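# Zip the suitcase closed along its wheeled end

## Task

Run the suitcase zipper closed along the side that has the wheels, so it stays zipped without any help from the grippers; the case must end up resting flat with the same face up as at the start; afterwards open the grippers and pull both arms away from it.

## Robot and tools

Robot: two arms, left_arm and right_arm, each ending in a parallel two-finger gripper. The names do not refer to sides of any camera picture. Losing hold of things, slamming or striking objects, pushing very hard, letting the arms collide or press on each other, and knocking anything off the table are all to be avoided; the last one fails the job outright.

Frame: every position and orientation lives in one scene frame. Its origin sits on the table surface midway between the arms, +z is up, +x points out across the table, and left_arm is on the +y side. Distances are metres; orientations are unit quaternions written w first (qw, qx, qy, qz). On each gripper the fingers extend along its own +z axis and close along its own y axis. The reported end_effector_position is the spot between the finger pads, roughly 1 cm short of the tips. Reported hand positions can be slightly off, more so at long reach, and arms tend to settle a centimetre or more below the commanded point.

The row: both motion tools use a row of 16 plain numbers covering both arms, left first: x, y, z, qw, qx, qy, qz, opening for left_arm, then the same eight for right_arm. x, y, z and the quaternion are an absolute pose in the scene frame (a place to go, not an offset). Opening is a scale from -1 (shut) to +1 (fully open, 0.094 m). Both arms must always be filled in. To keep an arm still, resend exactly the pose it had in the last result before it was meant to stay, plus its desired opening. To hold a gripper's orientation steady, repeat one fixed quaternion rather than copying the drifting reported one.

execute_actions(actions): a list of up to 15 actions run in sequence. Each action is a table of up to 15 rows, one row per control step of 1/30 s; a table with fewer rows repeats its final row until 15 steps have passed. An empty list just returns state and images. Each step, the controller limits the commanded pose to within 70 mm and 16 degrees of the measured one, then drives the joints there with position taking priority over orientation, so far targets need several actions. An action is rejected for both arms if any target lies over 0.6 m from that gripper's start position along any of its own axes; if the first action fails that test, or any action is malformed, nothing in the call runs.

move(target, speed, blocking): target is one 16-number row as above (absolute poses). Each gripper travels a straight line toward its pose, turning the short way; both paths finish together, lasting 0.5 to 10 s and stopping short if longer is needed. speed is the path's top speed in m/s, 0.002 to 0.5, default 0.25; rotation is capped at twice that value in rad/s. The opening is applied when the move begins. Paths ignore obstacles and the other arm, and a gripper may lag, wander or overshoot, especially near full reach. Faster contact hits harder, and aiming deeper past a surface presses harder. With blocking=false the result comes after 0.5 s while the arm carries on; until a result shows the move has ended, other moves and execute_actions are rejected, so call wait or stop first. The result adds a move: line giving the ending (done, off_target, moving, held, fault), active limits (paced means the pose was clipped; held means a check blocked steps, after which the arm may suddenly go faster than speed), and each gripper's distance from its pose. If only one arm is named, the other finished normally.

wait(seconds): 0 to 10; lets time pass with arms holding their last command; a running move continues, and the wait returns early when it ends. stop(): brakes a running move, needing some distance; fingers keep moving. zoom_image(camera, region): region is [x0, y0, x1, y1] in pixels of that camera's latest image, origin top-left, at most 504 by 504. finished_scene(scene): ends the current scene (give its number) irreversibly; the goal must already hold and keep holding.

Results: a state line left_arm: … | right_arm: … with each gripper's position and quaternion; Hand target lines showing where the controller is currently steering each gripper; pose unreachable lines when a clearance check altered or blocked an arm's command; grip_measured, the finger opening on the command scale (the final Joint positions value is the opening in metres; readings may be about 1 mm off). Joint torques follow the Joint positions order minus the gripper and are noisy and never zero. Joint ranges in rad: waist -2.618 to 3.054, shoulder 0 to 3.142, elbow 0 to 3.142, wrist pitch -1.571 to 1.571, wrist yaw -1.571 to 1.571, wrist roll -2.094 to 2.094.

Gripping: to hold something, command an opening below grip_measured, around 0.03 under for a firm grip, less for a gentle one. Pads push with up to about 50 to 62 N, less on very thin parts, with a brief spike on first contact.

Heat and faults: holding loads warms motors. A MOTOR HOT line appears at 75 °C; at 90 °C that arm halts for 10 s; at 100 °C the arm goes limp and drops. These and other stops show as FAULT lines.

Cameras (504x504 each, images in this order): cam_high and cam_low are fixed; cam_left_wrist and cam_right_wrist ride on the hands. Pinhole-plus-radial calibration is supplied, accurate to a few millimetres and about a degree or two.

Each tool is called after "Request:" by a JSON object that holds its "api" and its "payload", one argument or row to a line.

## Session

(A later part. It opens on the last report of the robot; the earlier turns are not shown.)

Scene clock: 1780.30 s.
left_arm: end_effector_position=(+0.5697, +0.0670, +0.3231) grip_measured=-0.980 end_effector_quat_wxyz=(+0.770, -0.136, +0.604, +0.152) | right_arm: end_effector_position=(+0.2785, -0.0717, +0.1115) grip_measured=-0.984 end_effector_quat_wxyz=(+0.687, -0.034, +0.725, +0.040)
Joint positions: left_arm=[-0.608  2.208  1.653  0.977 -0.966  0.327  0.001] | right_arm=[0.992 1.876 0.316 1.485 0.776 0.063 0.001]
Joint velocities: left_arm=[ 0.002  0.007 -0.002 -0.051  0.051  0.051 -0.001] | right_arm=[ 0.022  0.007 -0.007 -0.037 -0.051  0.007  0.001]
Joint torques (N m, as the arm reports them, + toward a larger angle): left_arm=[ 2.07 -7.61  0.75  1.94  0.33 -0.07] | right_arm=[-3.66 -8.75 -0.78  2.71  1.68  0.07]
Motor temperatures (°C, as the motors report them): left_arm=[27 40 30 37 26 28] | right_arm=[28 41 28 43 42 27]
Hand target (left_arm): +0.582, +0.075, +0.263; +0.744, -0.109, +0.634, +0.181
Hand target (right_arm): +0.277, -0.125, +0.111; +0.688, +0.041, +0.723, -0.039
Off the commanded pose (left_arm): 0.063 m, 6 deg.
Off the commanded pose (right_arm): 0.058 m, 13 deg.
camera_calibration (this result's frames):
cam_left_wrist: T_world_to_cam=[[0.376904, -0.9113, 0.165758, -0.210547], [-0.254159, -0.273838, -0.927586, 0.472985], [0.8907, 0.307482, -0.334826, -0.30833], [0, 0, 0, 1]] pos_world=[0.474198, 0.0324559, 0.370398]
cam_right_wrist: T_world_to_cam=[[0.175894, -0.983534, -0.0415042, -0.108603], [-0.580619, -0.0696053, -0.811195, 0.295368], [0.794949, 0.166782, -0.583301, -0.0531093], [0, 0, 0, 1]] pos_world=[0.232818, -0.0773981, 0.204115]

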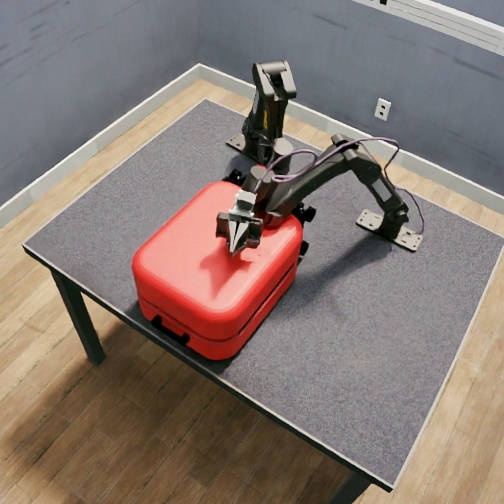

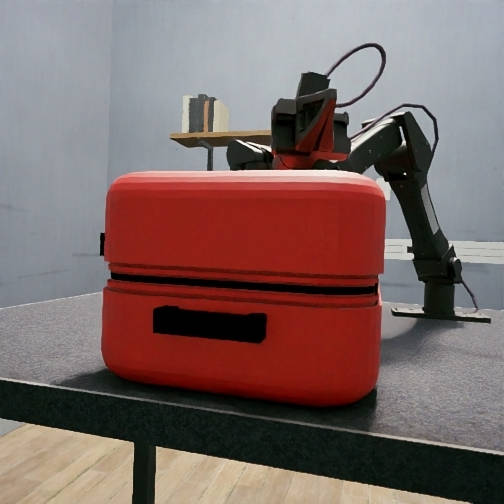

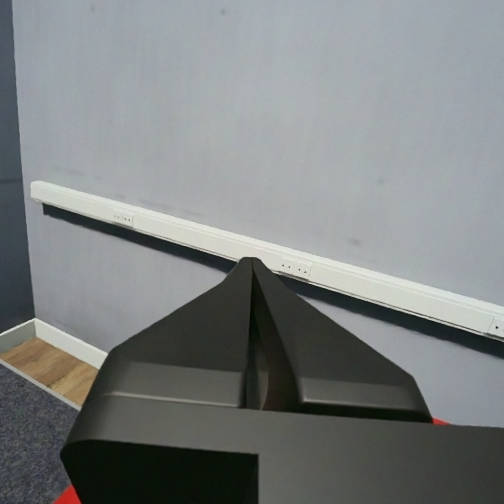

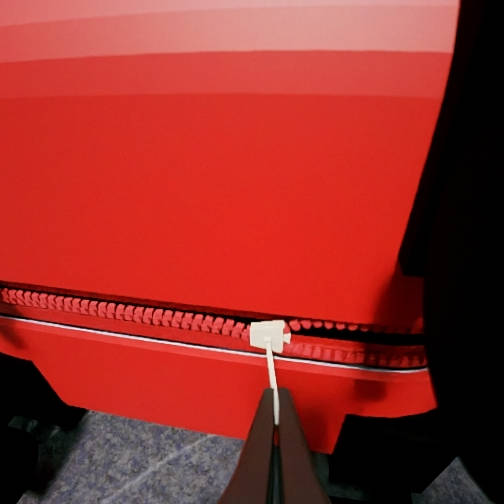

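Request:
{"api": "zoom_image", "payload": {
  "camera": "cam_high",
  "region": [220, 150, 360, 290]
}}

Region (220, 150, 360, 290) of cam_high's 504x504 image, scaled by 3.600, with more detail than that image has.

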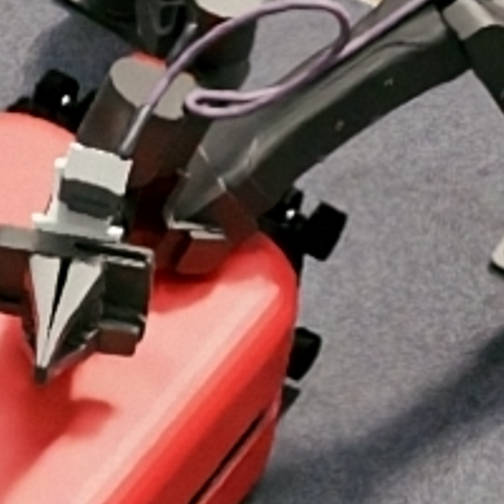

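Request:
{"api": "execute_actions", "payload": {
  "actions": [
    [[0.584,0.074,0.262,0.7453,-0.1081,0.6322,0.1817,-1,0.278,-0.068,0.1125,0.6880,0.0253,0.7250,-0.0240,-1]],
    [[0.584,0.074,0.262,0.7453,-0.1081,0.6322,0.1817,-1,0.278,-0.066,0.1125,0.6880,0.0253,0.7250,-0.0240,-1]],
    [[0.565,0.070,0.345,0.770,-0.136,0.604,0.152,-1,0.278,-0.066,0.1125,0.6880,0.0253,0.7250,-0.0240,-1]],
    [[0.555,0.080,0.385,0.770,-0.136,0.604,0.152,-1,0.278,-0.066,0.1125,0.6880,0.0253,0.7250,-0.0240,-1]]
  ]
}}

Scene clock: 1902.30 s.
left_arm: end_effector_position=(+0.5523, +0.0795, +0.3821) grip_measured=-0.980 end_effector_quat_wxyz=(+0.773, -0.140, +0.600, +0.150) | right_arm: end_effector_position=(+0.2772, -0.0621, +0.1109) grip_measured=-0.984 end_effector_quat_wxyz=(+0.688, +0.008, +0.726, -0.011)
Joint positions: left_arm=[-0.607  2.075  1.675  0.835 -0.966  0.328  0.001] | right_arm=[1.08  1.914 0.42  1.395 0.996 0.078 0.001]
Joint velocities: left_arm=[-0.022  0.022 -0.022 -0.125 -0.081 -0.022  0.   ] | right_arm=[ 0.002  0.007 -0.002  0.066 -0.051  0.037  0.001]
Joint torques (N m, as the arm reports them, + toward a larger angle): left_arm=[  0.29 -11.31   8.8    1.63   0.22  -0.02] | right_arm=[ 0.46 -7.72  4.36  2.19  0.48  0.11]
Motor temperatures (°C, as the motors report them): left_arm=[27 40 30 37 26 29] | right_arm=[28 41 28 45 42 27]
Hand target (left_arm): +0.555, +0.080, +0.385; +0.771, -0.136, +0.604, +0.152
Hand target (right_arm): +0.278, -0.066, +0.112; +0.689, +0.025, +0.724, -0.024
Off the commanded pose (left_arm): 0.004 m, 1 deg.
Off the commanded pose (right_arm): 0.004 m, 3 deg.
camera_calibration (this result's frames):
cam_left_wrist: T_world_to_cam=[[0.376596, -0.90972, 0.174884, -0.205818], [-0.244129, -0.27957, -0.92857, 0.521926], [0.893631, 0.307002, -0.327374, -0.281336], [0, 0, 0, 1]] pos_world=[0.456338, 0.0450486, 0.428537]
cam_right_wrist: T_world_to_cam=[[0.0456611, -0.998651, -0.0247265, -0.0656706], [-0.585969, -0.00672906, -0.810305, 0.30013], [0.809046, 0.0514884, -0.585486, -0.0648918], [0, 0, 0, 1]] pos_world=[0.231366, -0.0602212, 0.20358]

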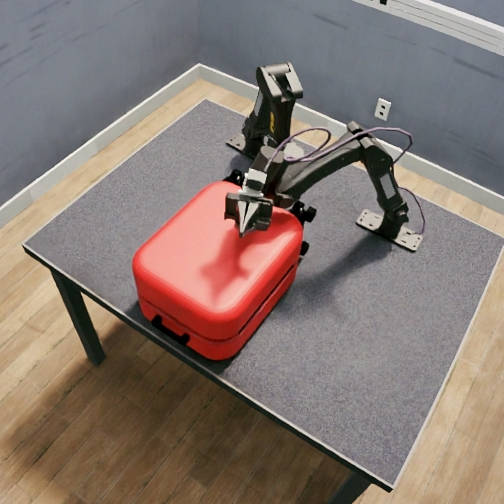

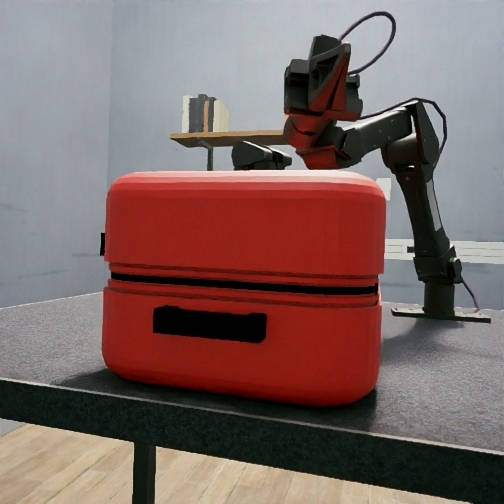

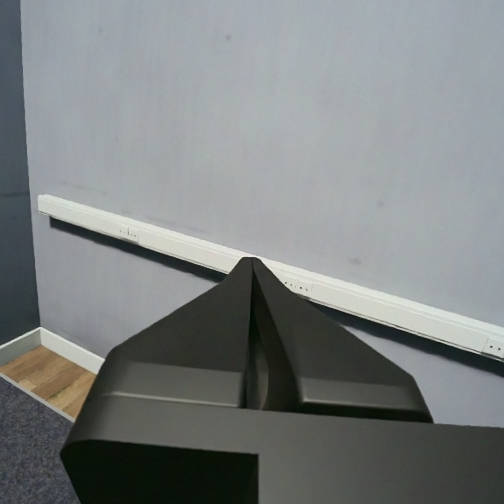

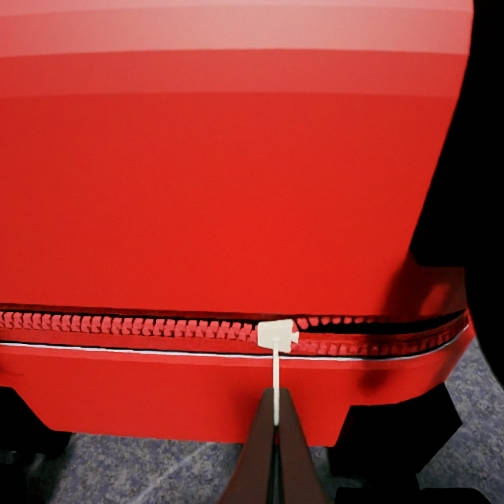

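Request:
{"api": "move", "payload": {
  "target": [0.225,0.20,0.275,0.6716,0.7203,0.1270,0.1184,-1,0.278,-0.064,0.1125,0.6880,0.0253,0.7250,-0.0240,-1],
  "speed": 0.35
}}

Scene clock: 1909.63 s.
left_arm: end_effector_position=(+0.2268, +0.1967, +0.2732) grip_measured=-0.980 end_effector_quat_wxyz=(+0.672, +0.681, +0.199, +0.213) | right_arm: end_effector_position=(+0.2768, -0.0619, +0.1108) grip_measured=-0.984 end_effector_quat_wxyz=(+0.688, +0.008, +0.726, -0.011)
Joint positions: left_arm=[0.582 0.934 0.257 1.469 1.58  0.803 0.001] | right_arm=[1.082 1.914 0.42  1.394 0.998 0.079 0.001]
Joint velocities: left_arm=[-0.002 -0.007  0.002  0.007 -0.051  0.007  0.   ] | right_arm=[-0.002 -0.002 -0.007 -0.022 -0.051 -0.007  0.   ]
Joint torques (N m, as the arm reports them, + toward a larger angle): left_arm=[ 0.92 -1.67  4.91  1.   -0.33 -0.16] | right_arm=[ 0.71 -7.44  4.82  2.15  0.51  0.11]
Motor temperatures (°C, as the motors report them): left_arm=[27 41 31 36 26 29] | right_arm=[28 41 28 44 40 27]
Hand target (left_arm): +0.224, +0.197, +0.271; +0.672, +0.679, +0.207, +0.212
Hand target (right_arm): +0.278, -0.064, +0.112; +0.689, +0.025, +0.724, -0.023
Off the commanded pose (left_arm): 0.004 m, 14 deg.
Off the commanded pose (right_arm): 0.003 m, 2 deg.
joint sent to its limit (left arm) — the command would take joint 5 (wrist yaw) past its upper limit, so that joint was sent only as far as its limit.
move: off_target (left_arm)
camera_calibration (this result's frames):
cam_left_wrist: T_world_to_cam=[[-0.0918224, -0.0722176, -0.993153, 0.303007], [0.380557, 0.919113, -0.102018, -0.229175], [0.920187, -0.387319, -0.0569122, -0.00548902], [0, 0, 0, 1]] pos_world=[0.120088, 0.230394, 0.27724]
cam_right_wrist: T_world_to_cam=[[0.0452448, -0.99867, -0.0247394, -0.0653413], [-0.586151, -0.00648567, -0.810176, 0.299865], [0.808937, 0.0511573, -0.585665, -0.064592], [0, 0, 0, 1]] pos_world=[0.230974, -0.0600052, 0.203498]

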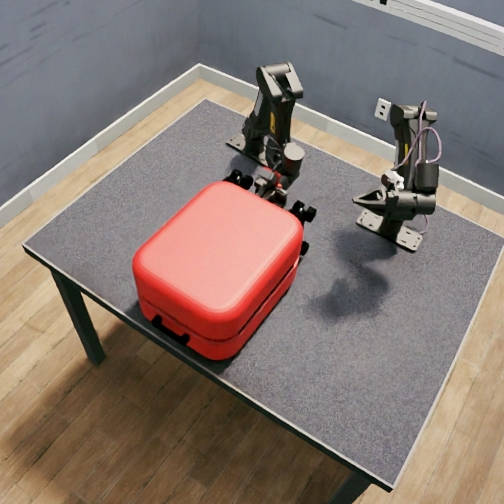

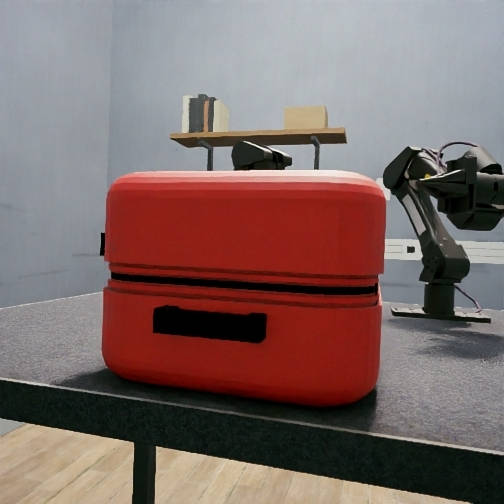

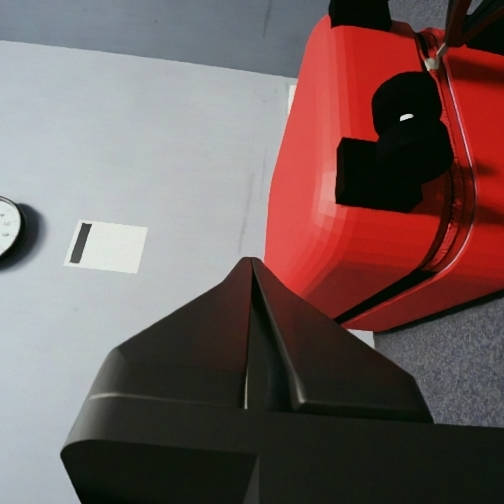

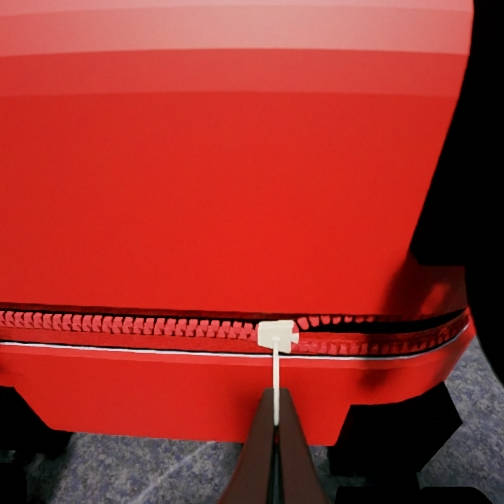

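Request:
{"api": "zoom_image", "payload": {
  "camera": "cam_left_wrist",
  "region": [304, 30, 504, 230]
}}

Region (304, 30, 504, 230) of cam_left_wrist's 504x504 image, scaled by 2.520, with more detail than that image has.

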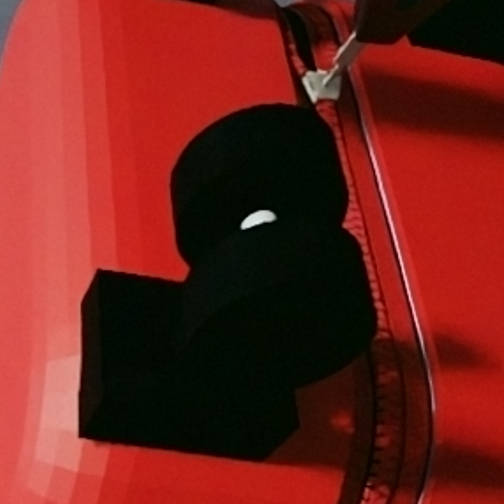

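Request:
{"api": "move", "payload": {
  "target": [0.232,0.150,0.183,0.6658,0.7141,0.1583,0.1476,0.6,0.278,-0.064,0.1125,0.6880,0.0253,0.7250,-0.0240,-1],
  "speed": 0.15
}}

Scene clock: 1931.93 s.
left_arm: end_effector_position=(+0.2332, +0.1527, +0.1872) grip_measured=+0.599 end_effector_quat_wxyz=(+0.697, +0.688, +0.130, +0.155) | right_arm: end_effector_position=(+0.2768, -0.0618, +0.1108) grip_measured=-0.984 end_effector_quat_wxyz=(+0.688, +0.008, +0.726, -0.011)
Joint positions: left_arm=[0.309 1.267 0.096 1.396 1.488 1.378 0.075] | right_arm=[1.082 1.914 0.42  1.394 0.998 0.079 0.001]
Joint velocities: left_arm=[ 0.007 -0.129  0.007 -0.3   -0.081  0.095 -0.002] | right_arm=[ 0.002 -0.012 -0.002 -0.051 -0.022 -0.022 -0.001]
Joint torques (N m, as the arm reports them, + toward a larger angle): left_arm=[-0.96 -2.95  4.08  1.31 -0.25  0.03] | right_arm=[ 0.69 -7.45  4.85  2.15  0.5   0.11]
Motor temperatures (°C, as the motors report them): left_arm=[27 37 31 34 26 29] | right_arm=[28 40 29 43 37 27]
Hand target (left_arm): +0.232, +0.151, +0.184; +0.698, +0.686, +0.144, +0.146
Hand target (right_arm): +0.278, -0.064, +0.112; +0.689, +0.025, +0.724, -0.023
Off the commanded pose (left_arm): 0.005 m, 6 deg.
Off the commanded pose (right_arm): 0.003 m, 3 deg.
move: off_target (left_arm, right_arm)
camera_calibration (this result's frames):
cam_left_wrist: T_world_to_cam=[[-0.0865763, -0.0733564, -0.993541, 0.214034], [0.545962, 0.830701, -0.108908, -0.223711], [0.833325, -0.551865, -0.0318692, 0.0073995], [0, 0, 0, 1]] pos_world=[0.134502, 0.205621, 0.188524]
cam_right_wrist: T_world_to_cam=[[0.0456231, -0.998652, -0.0247623, -0.065375], [-0.586174, -0.00669078, -0.810157, 0.299853], [0.808899, 0.0514769, -0.585689, -0.0645671], [0, 0, 0, 1]] pos_world=[0.230977, -0.0599569, 0.203493]

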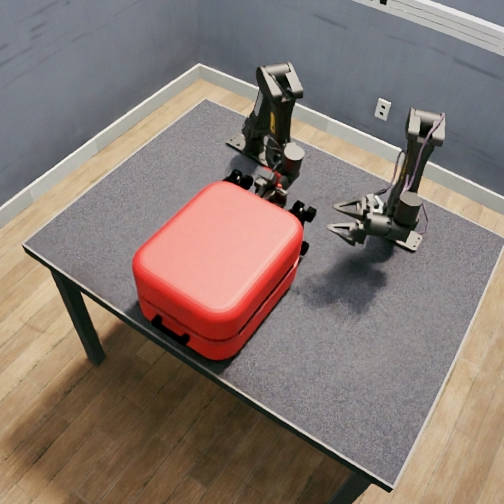

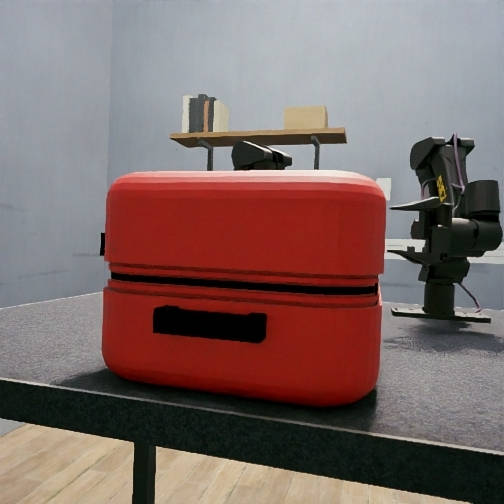

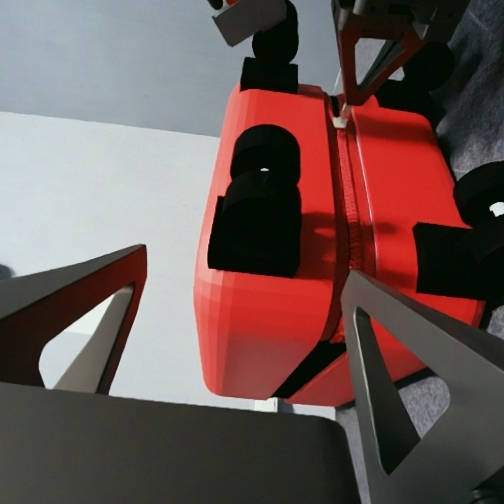

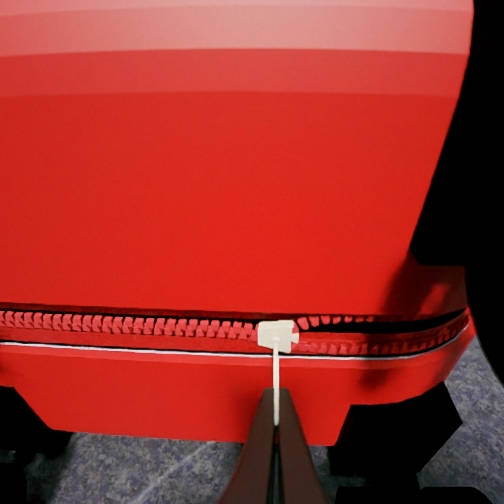

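Request:
{"api": "zoom_image", "payload": {
  "camera": "cam_left_wrist",
  "region": [180, 0, 480, 300]
}}

Region (180, 0, 480, 300) of cam_left_wrist's 504x504 image, scaled by 1.680, with more detail than that image has.

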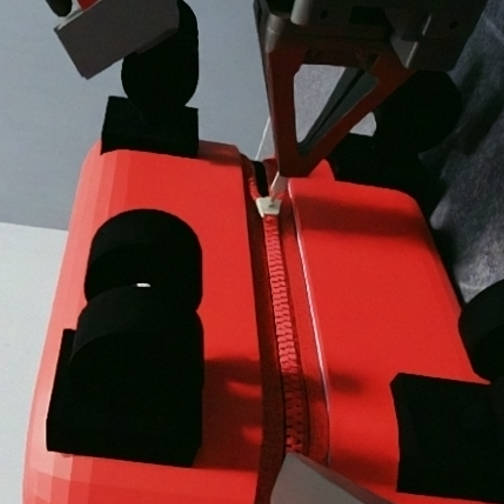

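Request:
{"api": "move", "payload": {
  "target": [0.256,0.094,0.177,0.6658,0.7141,0.1583,0.1476,0.6,0.278,-0.064,0.1125,0.6880,0.0253,0.7250,-0.0240,-1],
  "speed": 0.08
}}

Scene clock: 1972.53 s.
left_arm: end_effector_position=(+0.2541, +0.0960, +0.1707) grip_measured=+0.599 end_effector_quat_wxyz=(+0.669, +0.711, +0.163, +0.143) | right_arm: end_effector_position=(+0.2768, -0.0619, +0.1108) grip_measured=-0.984 end_effector_quat_wxyz=(+0.688, +0.008, +0.726, -0.011)
Joint positions: left_arm=[-0.065  1.132  0.176  0.817  1.082  1.678  0.075] | right_arm=[1.082 1.914 0.42  1.394 0.998 0.079 0.001]
Joint velocities: left_arm=[-0.007 -0.007  0.002  0.007 -0.022  0.022  0.   ] | right_arm=[-0.002  0.017 -0.012  0.007  0.007 -0.007  0.001]
Joint torques (N m, as the arm reports them, + toward a larger angle): left_arm=[-0.82 -3.31  8.35  1.71  0.   -0.02] | right_arm=[ 0.69 -7.44  4.83  2.15  0.5   0.12]
Motor temperatures (°C, as the motors report them): left_arm=[27 36 31 34 26 29] | right_arm=[28 40 29 42 36 27]
Hand target (left_arm): +0.256, +0.094, +0.179; +0.669, +0.711, +0.158, +0.147
Hand target (right_arm): +0.278, -0.064, +0.112; +0.689, +0.025, +0.724, -0.024
Off the commanded pose (left_arm): 0.007 m, 1 deg.
Off the commanded pose (right_arm): 0.003 m, 2 deg.
move: done
camera_calibration (this result's frames):
cam_left_wrist: T_world_to_cam=[[-0.161254, -0.0208712, -0.986692, 0.208098], [0.51093, 0.853602, -0.101557, -0.18438], [0.844362, -0.520507, -0.126983, -0.0314287], [0, 0, 0, 1]] pos_world=[0.154299, 0.145372, 0.182612]
cam_right_wrist: T_world_to_cam=[[0.0452448, -0.99867, -0.0247394, -0.0653413], [-0.586151, -0.00648567, -0.810176, 0.299865], [0.808937, 0.0511573, -0.585665, -0.064592], [0, 0, 0, 1]] pos_world=[0.230974, -0.0600052, 0.203498]

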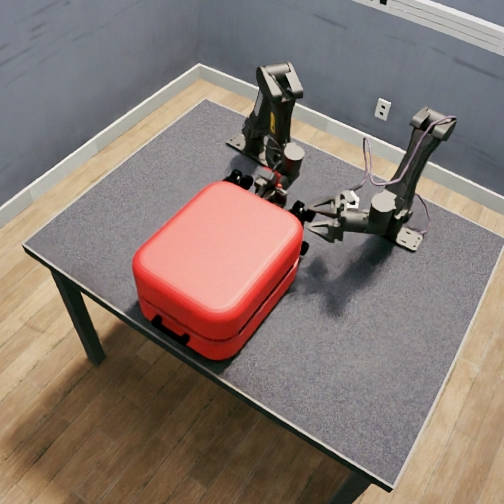

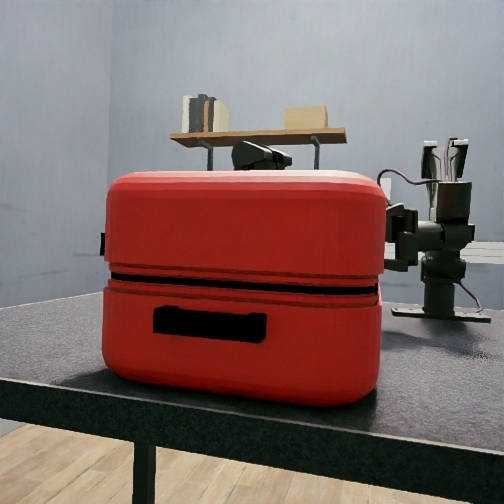

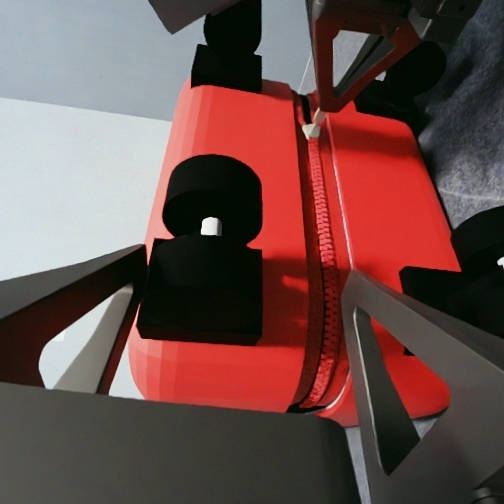

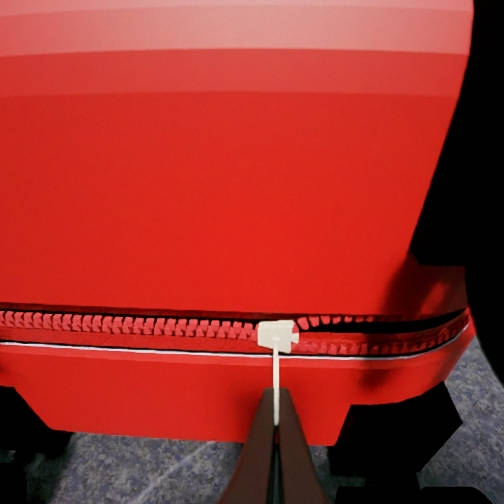

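Request:
{"api": "execute_actions", "payload": {
  "actions": [
    [[0.257,0.091,0.191,0.6658,0.7141,0.1583,0.1476,0.5,0.278,-0.064,0.1125,0.6880,0.0253,0.7250,-0.0240,-1]],
    [[0.257,0.091,0.191,0.6658,0.7141,0.1583,0.1476,0.2,0.278,-0.064,0.1125,0.6880,0.0253,0.7250,-0.0240,-1]]
  ]
}}

Scene clock: 1984.70 s.
left_arm: end_effector_position=(+0.2556, +0.0933, +0.1824) grip_measured=+0.202 end_effector_quat_wxyz=(+0.665, +0.714, +0.164, +0.143) | right_arm: end_effector_position=(+0.2768, -0.0619, +0.1108) grip_measured=-0.984 end_effector_quat_wxyz=(+0.688, +0.008, +0.726, -0.011)
Joint positions: left_arm=[-0.082  1.065  0.22   0.693  1.063  1.689  0.056] | right_arm=[1.082 1.914 0.42  1.394 0.998 0.079 0.001]
Joint velocities: left_arm=[-0.017 -0.012  0.017 -0.081 -0.051  0.007  0.001] | right_arm=[ 0.007  0.027 -0.007 -0.051 -0.037 -0.081 -0.   ]
Joint torques (N m, as the arm reports them, + toward a larger angle): left_arm=[-0.9  -3.13  8.78  1.74  0.02  0.05] | right_arm=[ 0.69 -7.45  4.84  2.14  0.5   0.11]
Motor temperatures (°C, as the motors report them): left_arm=[27 36 32 34 26 29] | right_arm=[28 40 29 42 35 27]
Hand target (left_arm): +0.257, +0.091, +0.191; +0.666, +0.713, +0.158, +0.148
Hand target (right_arm): +0.278, -0.064, +0.112; +0.689, +0.025, +0.724, -0.023
Off the commanded pose (left_arm): 0.009 m, 1 deg.
Off the commanded pose (right_arm): 0.003 m, 2 deg.
camera_calibration (this result's frames):
cam_left_wrist: T_world_to_cam=[[-0.164363, -0.0130059, -0.986314, 0.219781], [0.509487, 0.855086, -0.0961784, -0.182364], [0.844635, -0.518323, -0.133918, -0.0315614], [0, 0, 0, 1]] pos_world=[0.155694, 0.142436, 0.195007]
cam_right_wrist: T_world_to_cam=[[0.0452448, -0.99867, -0.0247394, -0.0653413], [-0.586151, -0.00648567, -0.810176, 0.299865], [0.808937, 0.0511573, -0.585665, -0.064592], [0, 0, 0, 1]] pos_world=[0.230974, -0.0600052, 0.203498]

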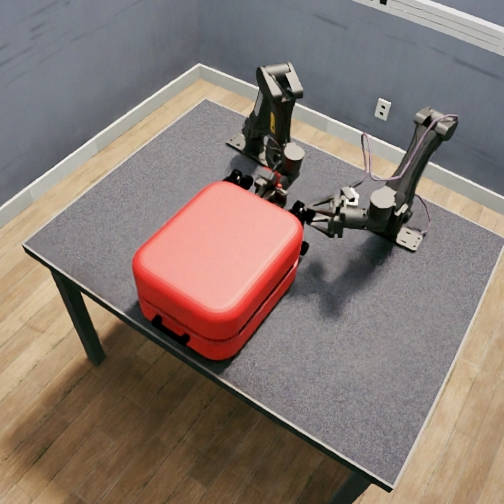

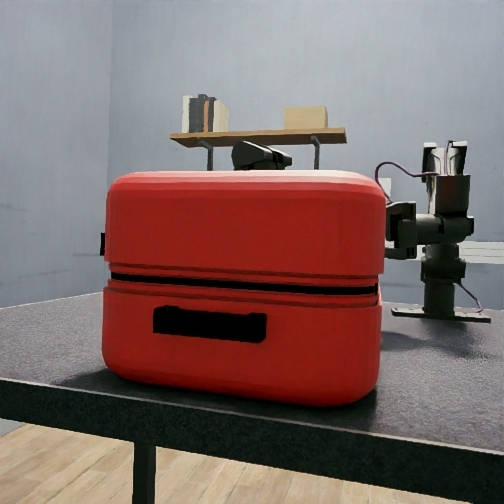

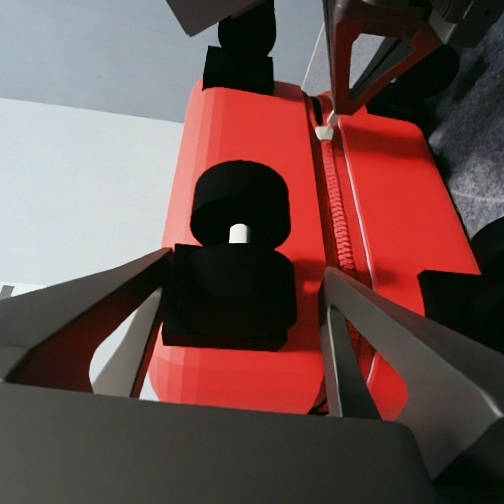

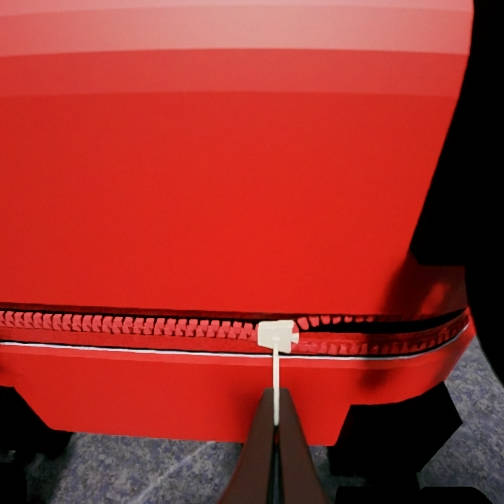

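Request:
{"api": "execute_actions", "payload": {
  "actions": [
    [[0.257,0.090,0.194,0.6658,0.7141,0.1583,0.1476,0.0,0.278,-0.064,0.1125,0.6880,0.0253,0.7250,-0.0240,-1]],
    [[0.257,0.090,0.194,0.6658,0.7141,0.1583,0.1476,-0.2,0.278,-0.064,0.1125,0.6880,0.0253,0.7250,-0.0240,-1]]
  ]
}}

Scene clock: 1988.47 s.
left_arm: end_effector_position=(+0.2547, +0.0921, +0.1853) grip_measured=-0.188 end_effector_quat_wxyz=(+0.666, +0.714, +0.162, +0.143) | right_arm: end_effector_position=(+0.2774, -0.0620, +0.1109) grip_measured=-0.984 end_effector_quat_wxyz=(+0.687, +0.010, +0.726, -0.014)
Joint positions: left_arm=[-0.088  1.05   0.227  0.673  1.059  1.69   0.038] | right_arm=[1.082 1.914 0.425 1.387 1.004 0.079 0.001]
Joint velocities: left_arm=[-0.002 -0.007 -0.012 -0.037 -0.007  0.022 -0.001] | right_arm=[-0.017 -0.007  0.007  0.037 -0.037 -0.022  0.   ]
Joint torques (N m, as the arm reports them, + toward a larger angle): left_arm=[-0.83 -2.67  8.96  1.71 -0.03  0.  ] | right_arm=[ 0.67 -7.51  4.49  2.2   0.44  0.11]
Motor temperatures (°C, as the motors report them): left_arm=[27 36 32 34 26 29] | right_arm=[28 40 29 42 35 27]
Hand target (left_arm): +0.257, +0.090, +0.194; +0.666, +0.714, +0.158, +0.148
Hand target (right_arm): +0.278, -0.064, +0.112; +0.688, +0.025, +0.725, -0.024
Off the commanded pose (left_arm): 0.009 m, 1 deg.
Off the commanded pose (right_arm): 0.003 m, 2 deg.
camera_calibration (this result's frames):
cam_left_wrist: T_world_to_cam=[[-0.161086, -0.0116646, -0.986872, 0.221647], [0.512196, 0.853742, -0.0936961, -0.181599], [0.843627, -0.520565, -0.131551, -0.031096], [0, 0, 0, 1]] pos_world=[0.154952, 0.141437, 0.197631]
cam_right_wrist: T_world_to_cam=[[0.03912, -0.998963, -0.0232952, -0.0639796], [-0.586795, -0.00409696, -0.809725, 0.30059], [0.80879, 0.0453459, -0.586347, -0.0652677], [0, 0, 0, 1]] pos_world=[0.231675, -0.0597221, 0.203635]

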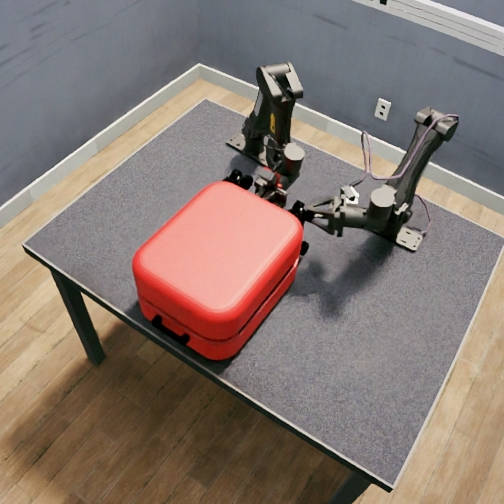

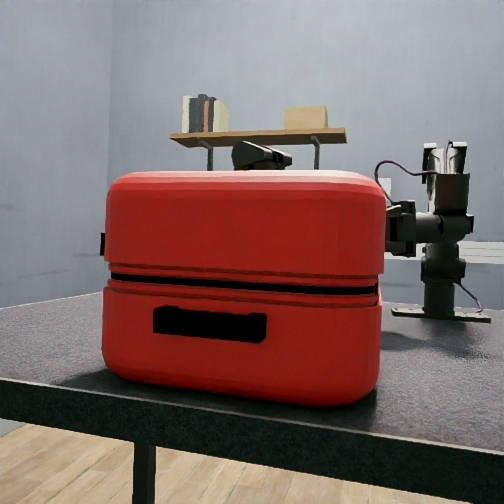

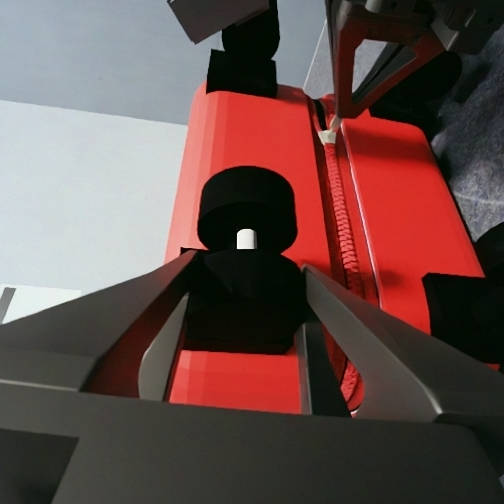

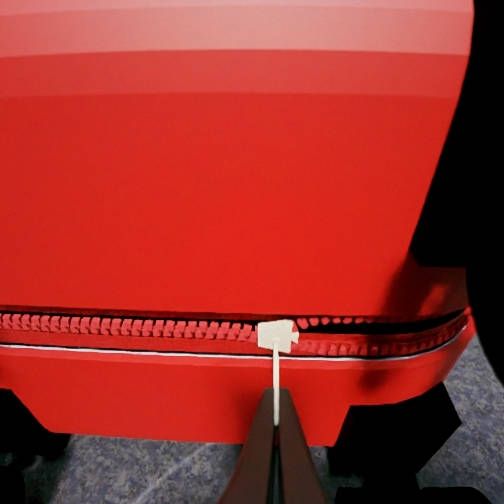

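Request:
{"api": "execute_actions", "payload": {
  "actions": [
    [[0.259,0.091,0.192,0.6658,0.7141,0.1583,0.1476,-0.24,0.278,-0.064,0.1125,0.6880,0.0253,0.7250,-0.0240,-1]]
  ]
}}

Scene clock: 1993.20 s.
left_arm: end_effector_position=(+0.2547, +0.0920, +0.1853) grip_measured=-0.215 end_effector_quat_wxyz=(+0.666, +0.714, +0.162, +0.143) | right_arm: end_effector_position=(+0.2774, -0.0620, +0.1109) grip_measured=-0.984 end_effector_quat_wxyz=(+0.687, +0.010, +0.726, -0.014)
Joint positions: left_arm=[-0.088  1.05   0.227  0.673  1.059  1.691  0.037] | right_arm=[1.082 1.914 0.425 1.387 1.004 0.079 0.001]
Joint velocities: left_arm=[ 0.022 -0.002 -0.007  0.022 -0.022  0.051 -0.001] | right_arm=[ 0.017 -0.002  0.017 -0.007  0.051 -0.007  0.   ]
Joint torques (N m, as the arm reports them, + toward a larger angle): left_arm=[-0.37 -1.26  8.98  1.86  0.05  0.03] | right_arm=[ 0.68 -7.52  4.52  2.2   0.45  0.11]
Motor temperatures (°C, as the motors report them): left_arm=[27 36 32 34 26 29] | right_arm=[28 40 29 42 35 27]
Hand target (left_arm): +0.259, +0.091, +0.192; +0.666, +0.714, +0.158, +0.148
Hand target (right_arm): +0.278, -0.064, +0.112; +0.688, +0.025, +0.724, -0.024
Off the commanded pose (left_arm): 0.008 m, 1 deg.
Off the commanded pose (right_arm): 0.003 m, 2 deg.
camera_calibration (this result's frames):
cam_left_wrist: T_world_to_cam=[[-0.160754, -0.0114972, -0.986928, 0.221556], [0.512574, 0.853545, -0.093433, -0.181669], [0.843461, -0.520893, -0.131317, -0.0310294], [0, 0, 0, 1]] pos_world=[0.154907, 0.141447, 0.197611]
cam_right_wrist: T_world_to_cam=[[0.03912, -0.998963, -0.0232952, -0.0639796], [-0.586795, -0.00409696, -0.809725, 0.30059], [0.80879, 0.0453459, -0.586347, -0.0652677], [0, 0, 0, 1]] pos_world=[0.231675, -0.0597221, 0.203635]

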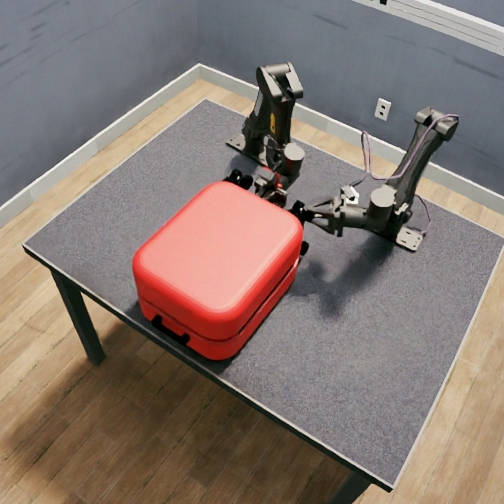

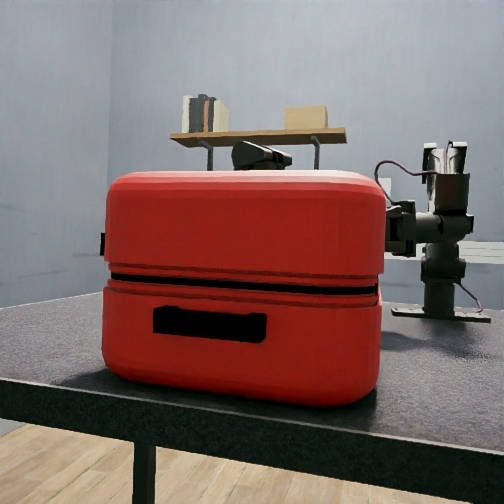

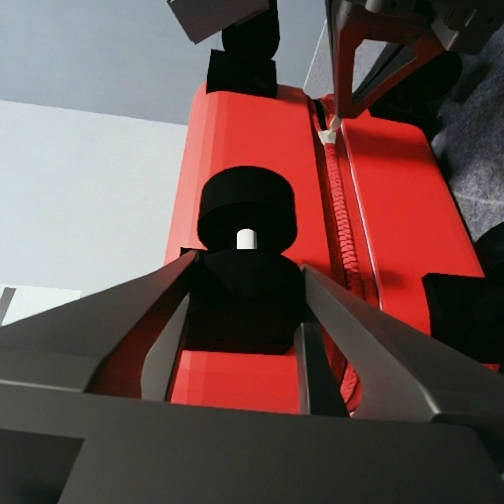

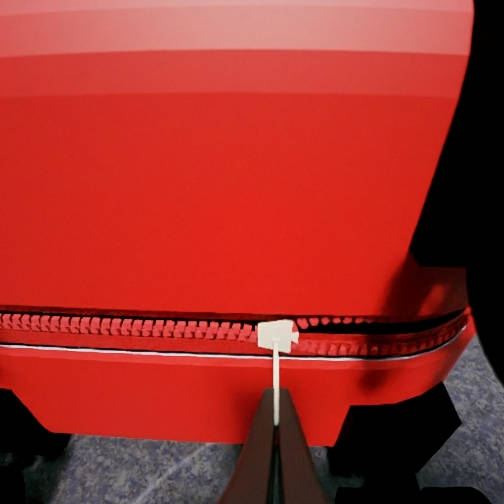

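Request:
{"api": "execute_actions", "payload": {
  "actions": [
    [[0.259,0.095,0.188,0.6658,0.7141,0.1583,0.1476,-0.27,0.277,-0.115,0.1125,0.6817,0.1010,0.7184,-0.0958,-1]],
    [[0.259,0.097,0.188,0.6658,0.7141,0.1583,0.1476,-0.27,0.277,-0.130,0.1125,0.6833,0.0884,0.7200,-0.0839,-1]],
    [[0.259,0.097,0.188,0.6658,0.7141,0.1583,0.1476,-0.27,0.277,-0.140,0.1125,0.6846,0.0758,0.7214,-0.0720,-1]]
  ]
}}

Scene clock: 2005.93 s.
left_arm: end_effector_position=(+0.2538, +0.0918, +0.1851) grip_measured=-0.215 end_effector_quat_wxyz=(+0.666, +0.715, +0.158, +0.141) | right_arm: end_effector_position=(+0.2789, -0.0947, +0.1109) grip_measured=-0.984 end_effector_quat_wxyz=(+0.687, +0.018, +0.726, -0.006)
Joint positions: left_arm=[-0.086  1.055  0.227  0.678  1.07   1.694  0.037] | right_arm=[0.998 1.868 0.321 1.454 0.92  0.091 0.001]
Joint velocities: left_arm=[-0.012 -0.022 -0.002 -0.022 -0.051 -0.007  0.001] | right_arm=[-0.032 -0.007 -0.002  0.022 -0.066 -0.022  0.001]
Joint torques (N m, as the arm reports them, + toward a larger angle): left_arm=[ 2.27 -0.8   8.1   1.97  0.24  0.09] | right_arm=[-3.61 -8.34  0.37  2.52  1.28 -0.02]
Motor temperatures (°C, as the motors report them): left_arm=[27 36 33 35 26 29] | right_arm=[28 40 29 42 35 27]
Hand target (left_arm): +0.259, +0.097, +0.188; +0.666, +0.714, +0.158, +0.148
Hand target (right_arm): +0.276, -0.137, +0.111; +0.686, +0.074, +0.721, -0.071
Off the commanded pose (left_arm): 0.008 m, 1 deg.
Off the commanded pose (right_arm): 0.045 m, 10 deg.
camera_calibration (this result's frames):
cam_left_wrist: T_world_to_cam=[[-0.158228, -0.0104572, -0.987347, 0.220586], [0.520051, 0.849129, -0.0923345, -0.182714], [0.839351, -0.528081, -0.128918, -0.0292384], [0, 0, 0, 1]] pos_world=[0.154465, 0.142014, 0.197155]
cam_right_wrist: T_world_to_cam=[[0.0377103, -0.99819, -0.046848, -0.0936073], [-0.587195, 0.0157989, -0.809291, 0.303313], [0.808566, 0.0580276, -0.585537, -0.0638199], [0, 0, 0, 1]] pos_world=[0.233236, -0.0945266, 0.203714]

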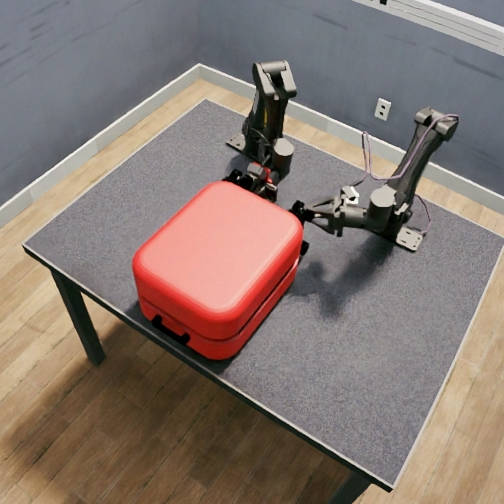

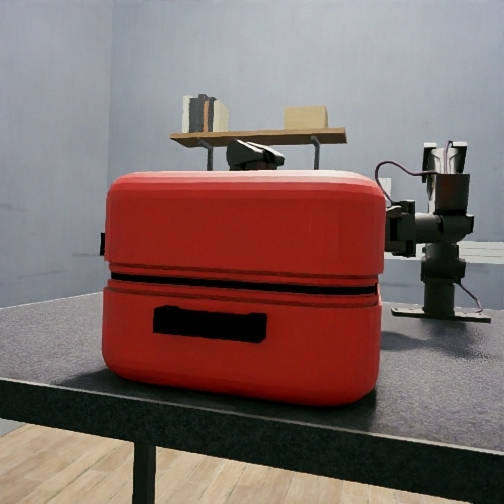

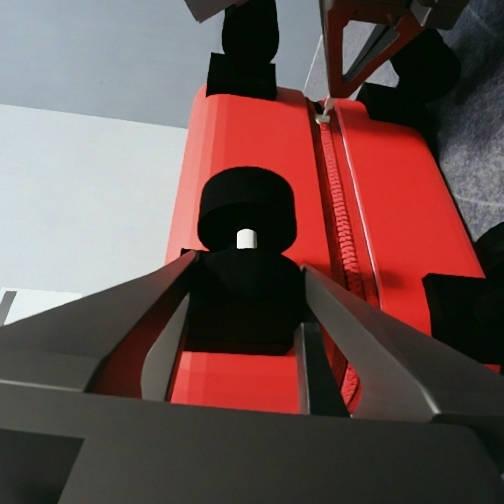

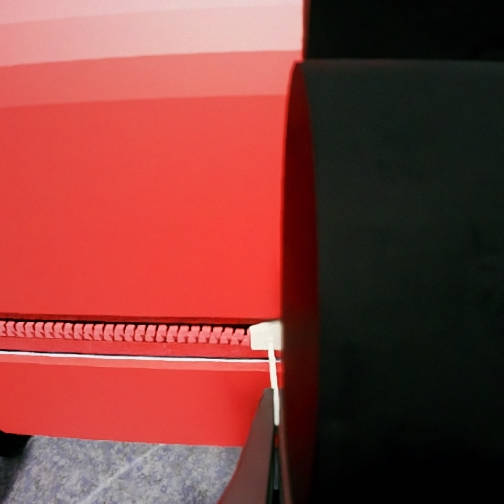

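Request:
{"api": "execute_actions", "payload": {
  "actions": [
    [[0.259,0.097,0.188,0.6658,0.7141,0.1583,0.1476,-0.27,0.278,-0.158,0.1125,0.6814,0.1390,0.7150,-0.0716,-1]],
    [[0.259,0.097,0.188,0.6658,0.7141,0.1583,0.1476,-0.27,0.279,-0.170,0.1125,0.6839,0.1700,0.7083,-0.0418,-1]]
  ]
}}

Scene clock: 2089.47 s.
left_arm: end_effector_position=(+0.2538, +0.0917, +0.1851) grip_measured=-0.215 end_effector_quat_wxyz=(+0.667, +0.715, +0.158, +0.141) | right_arm: end_effector_position=(+0.2797, -0.0987, +0.1116) grip_measured=-0.983 end_effector_quat_wxyz=(+0.684, +0.065, +0.723, +0.066)
Joint positions: left_arm=[-0.086  1.055  0.227  0.678  1.07   1.694  0.037] | right_arm=[0.964 1.855 0.288 1.485 0.847 0.248 0.001]
Joint velocities: left_arm=[-0.037  0.007 -0.002 -0.007 -0.007 -0.037 -0.002] | right_arm=[-0.037 -0.042 -0.032  0.022 -0.11   0.066  0.   ]
Joint torques (N m, as the arm reports them, + toward a larger angle): left_arm=[ 2.24 -0.78  8.07  1.95  0.25  0.11] | right_arm=[-5.62 -8.37 -0.24  2.47  2.08  0.16]
Motor temperatures (°C, as the motors report them): left_arm=[27 34 33 36 26 29] | right_arm=[28 40 28 43 37 27]
Hand target (left_arm): +0.259, +0.097, +0.188; +0.666, +0.714, +0.158, +0.148
Hand target (right_arm): +0.276, -0.163, +0.111; +0.688, +0.157, +0.708, -0.030
Off the commanded pose (left_arm): 0.008 m, 1 deg.
Off the commanded pose (right_arm): 0.071 m, 17 deg; orientation clipped at the last step of the last action.
camera_calibration (this result's frames):
cam_left_wrist: T_world_to_cam=[[-0.157894, -0.0102939, -0.987402, 0.220496], [0.520426, 0.848928, -0.0920709, -0.182783], [0.839182, -0.528408, -0.128683, -0.0291714], [0, 0, 0, 1]] pos_world=[0.15442, 0.142025, 0.197135]
cam_right_wrist: T_world_to_cam=[[0.0687463, -0.974454, -0.213806, -0.0852836], [-0.586701, 0.133845, -0.798666, 0.314663], [0.80688, 0.180345, -0.562512, -0.0538747], [0, 0, 0, 1]] pos_world=[0.233947, -0.115505, 0.202772]

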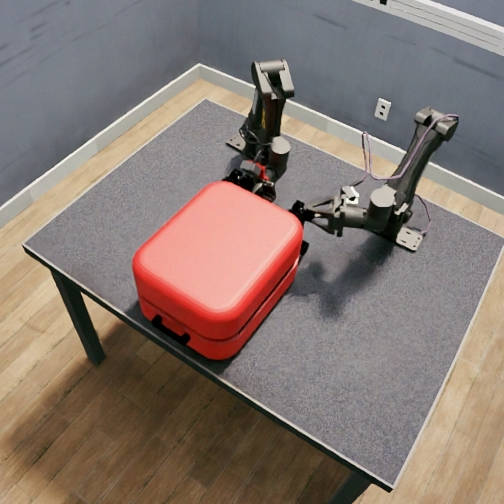

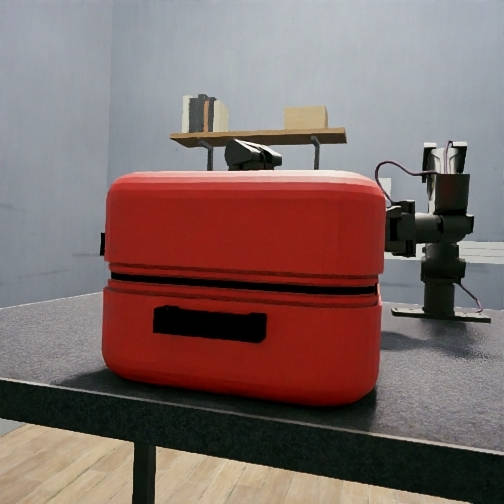

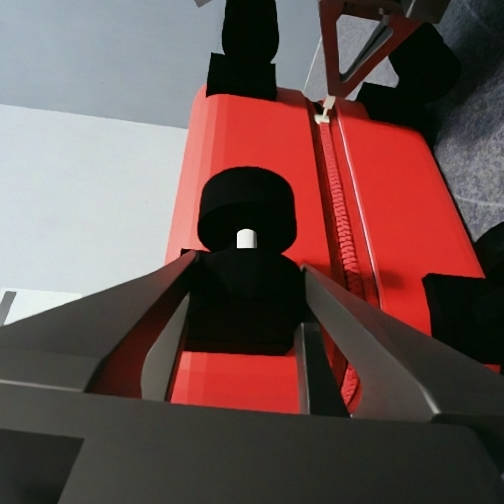

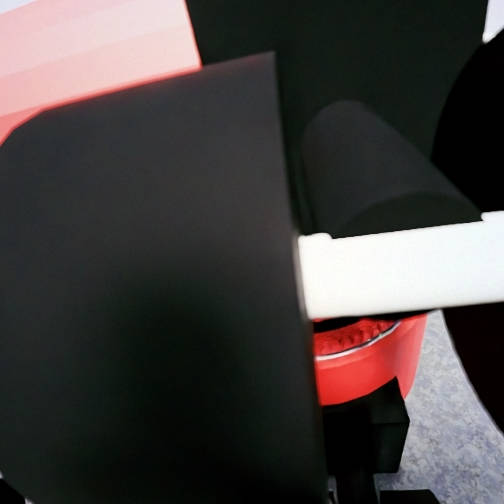

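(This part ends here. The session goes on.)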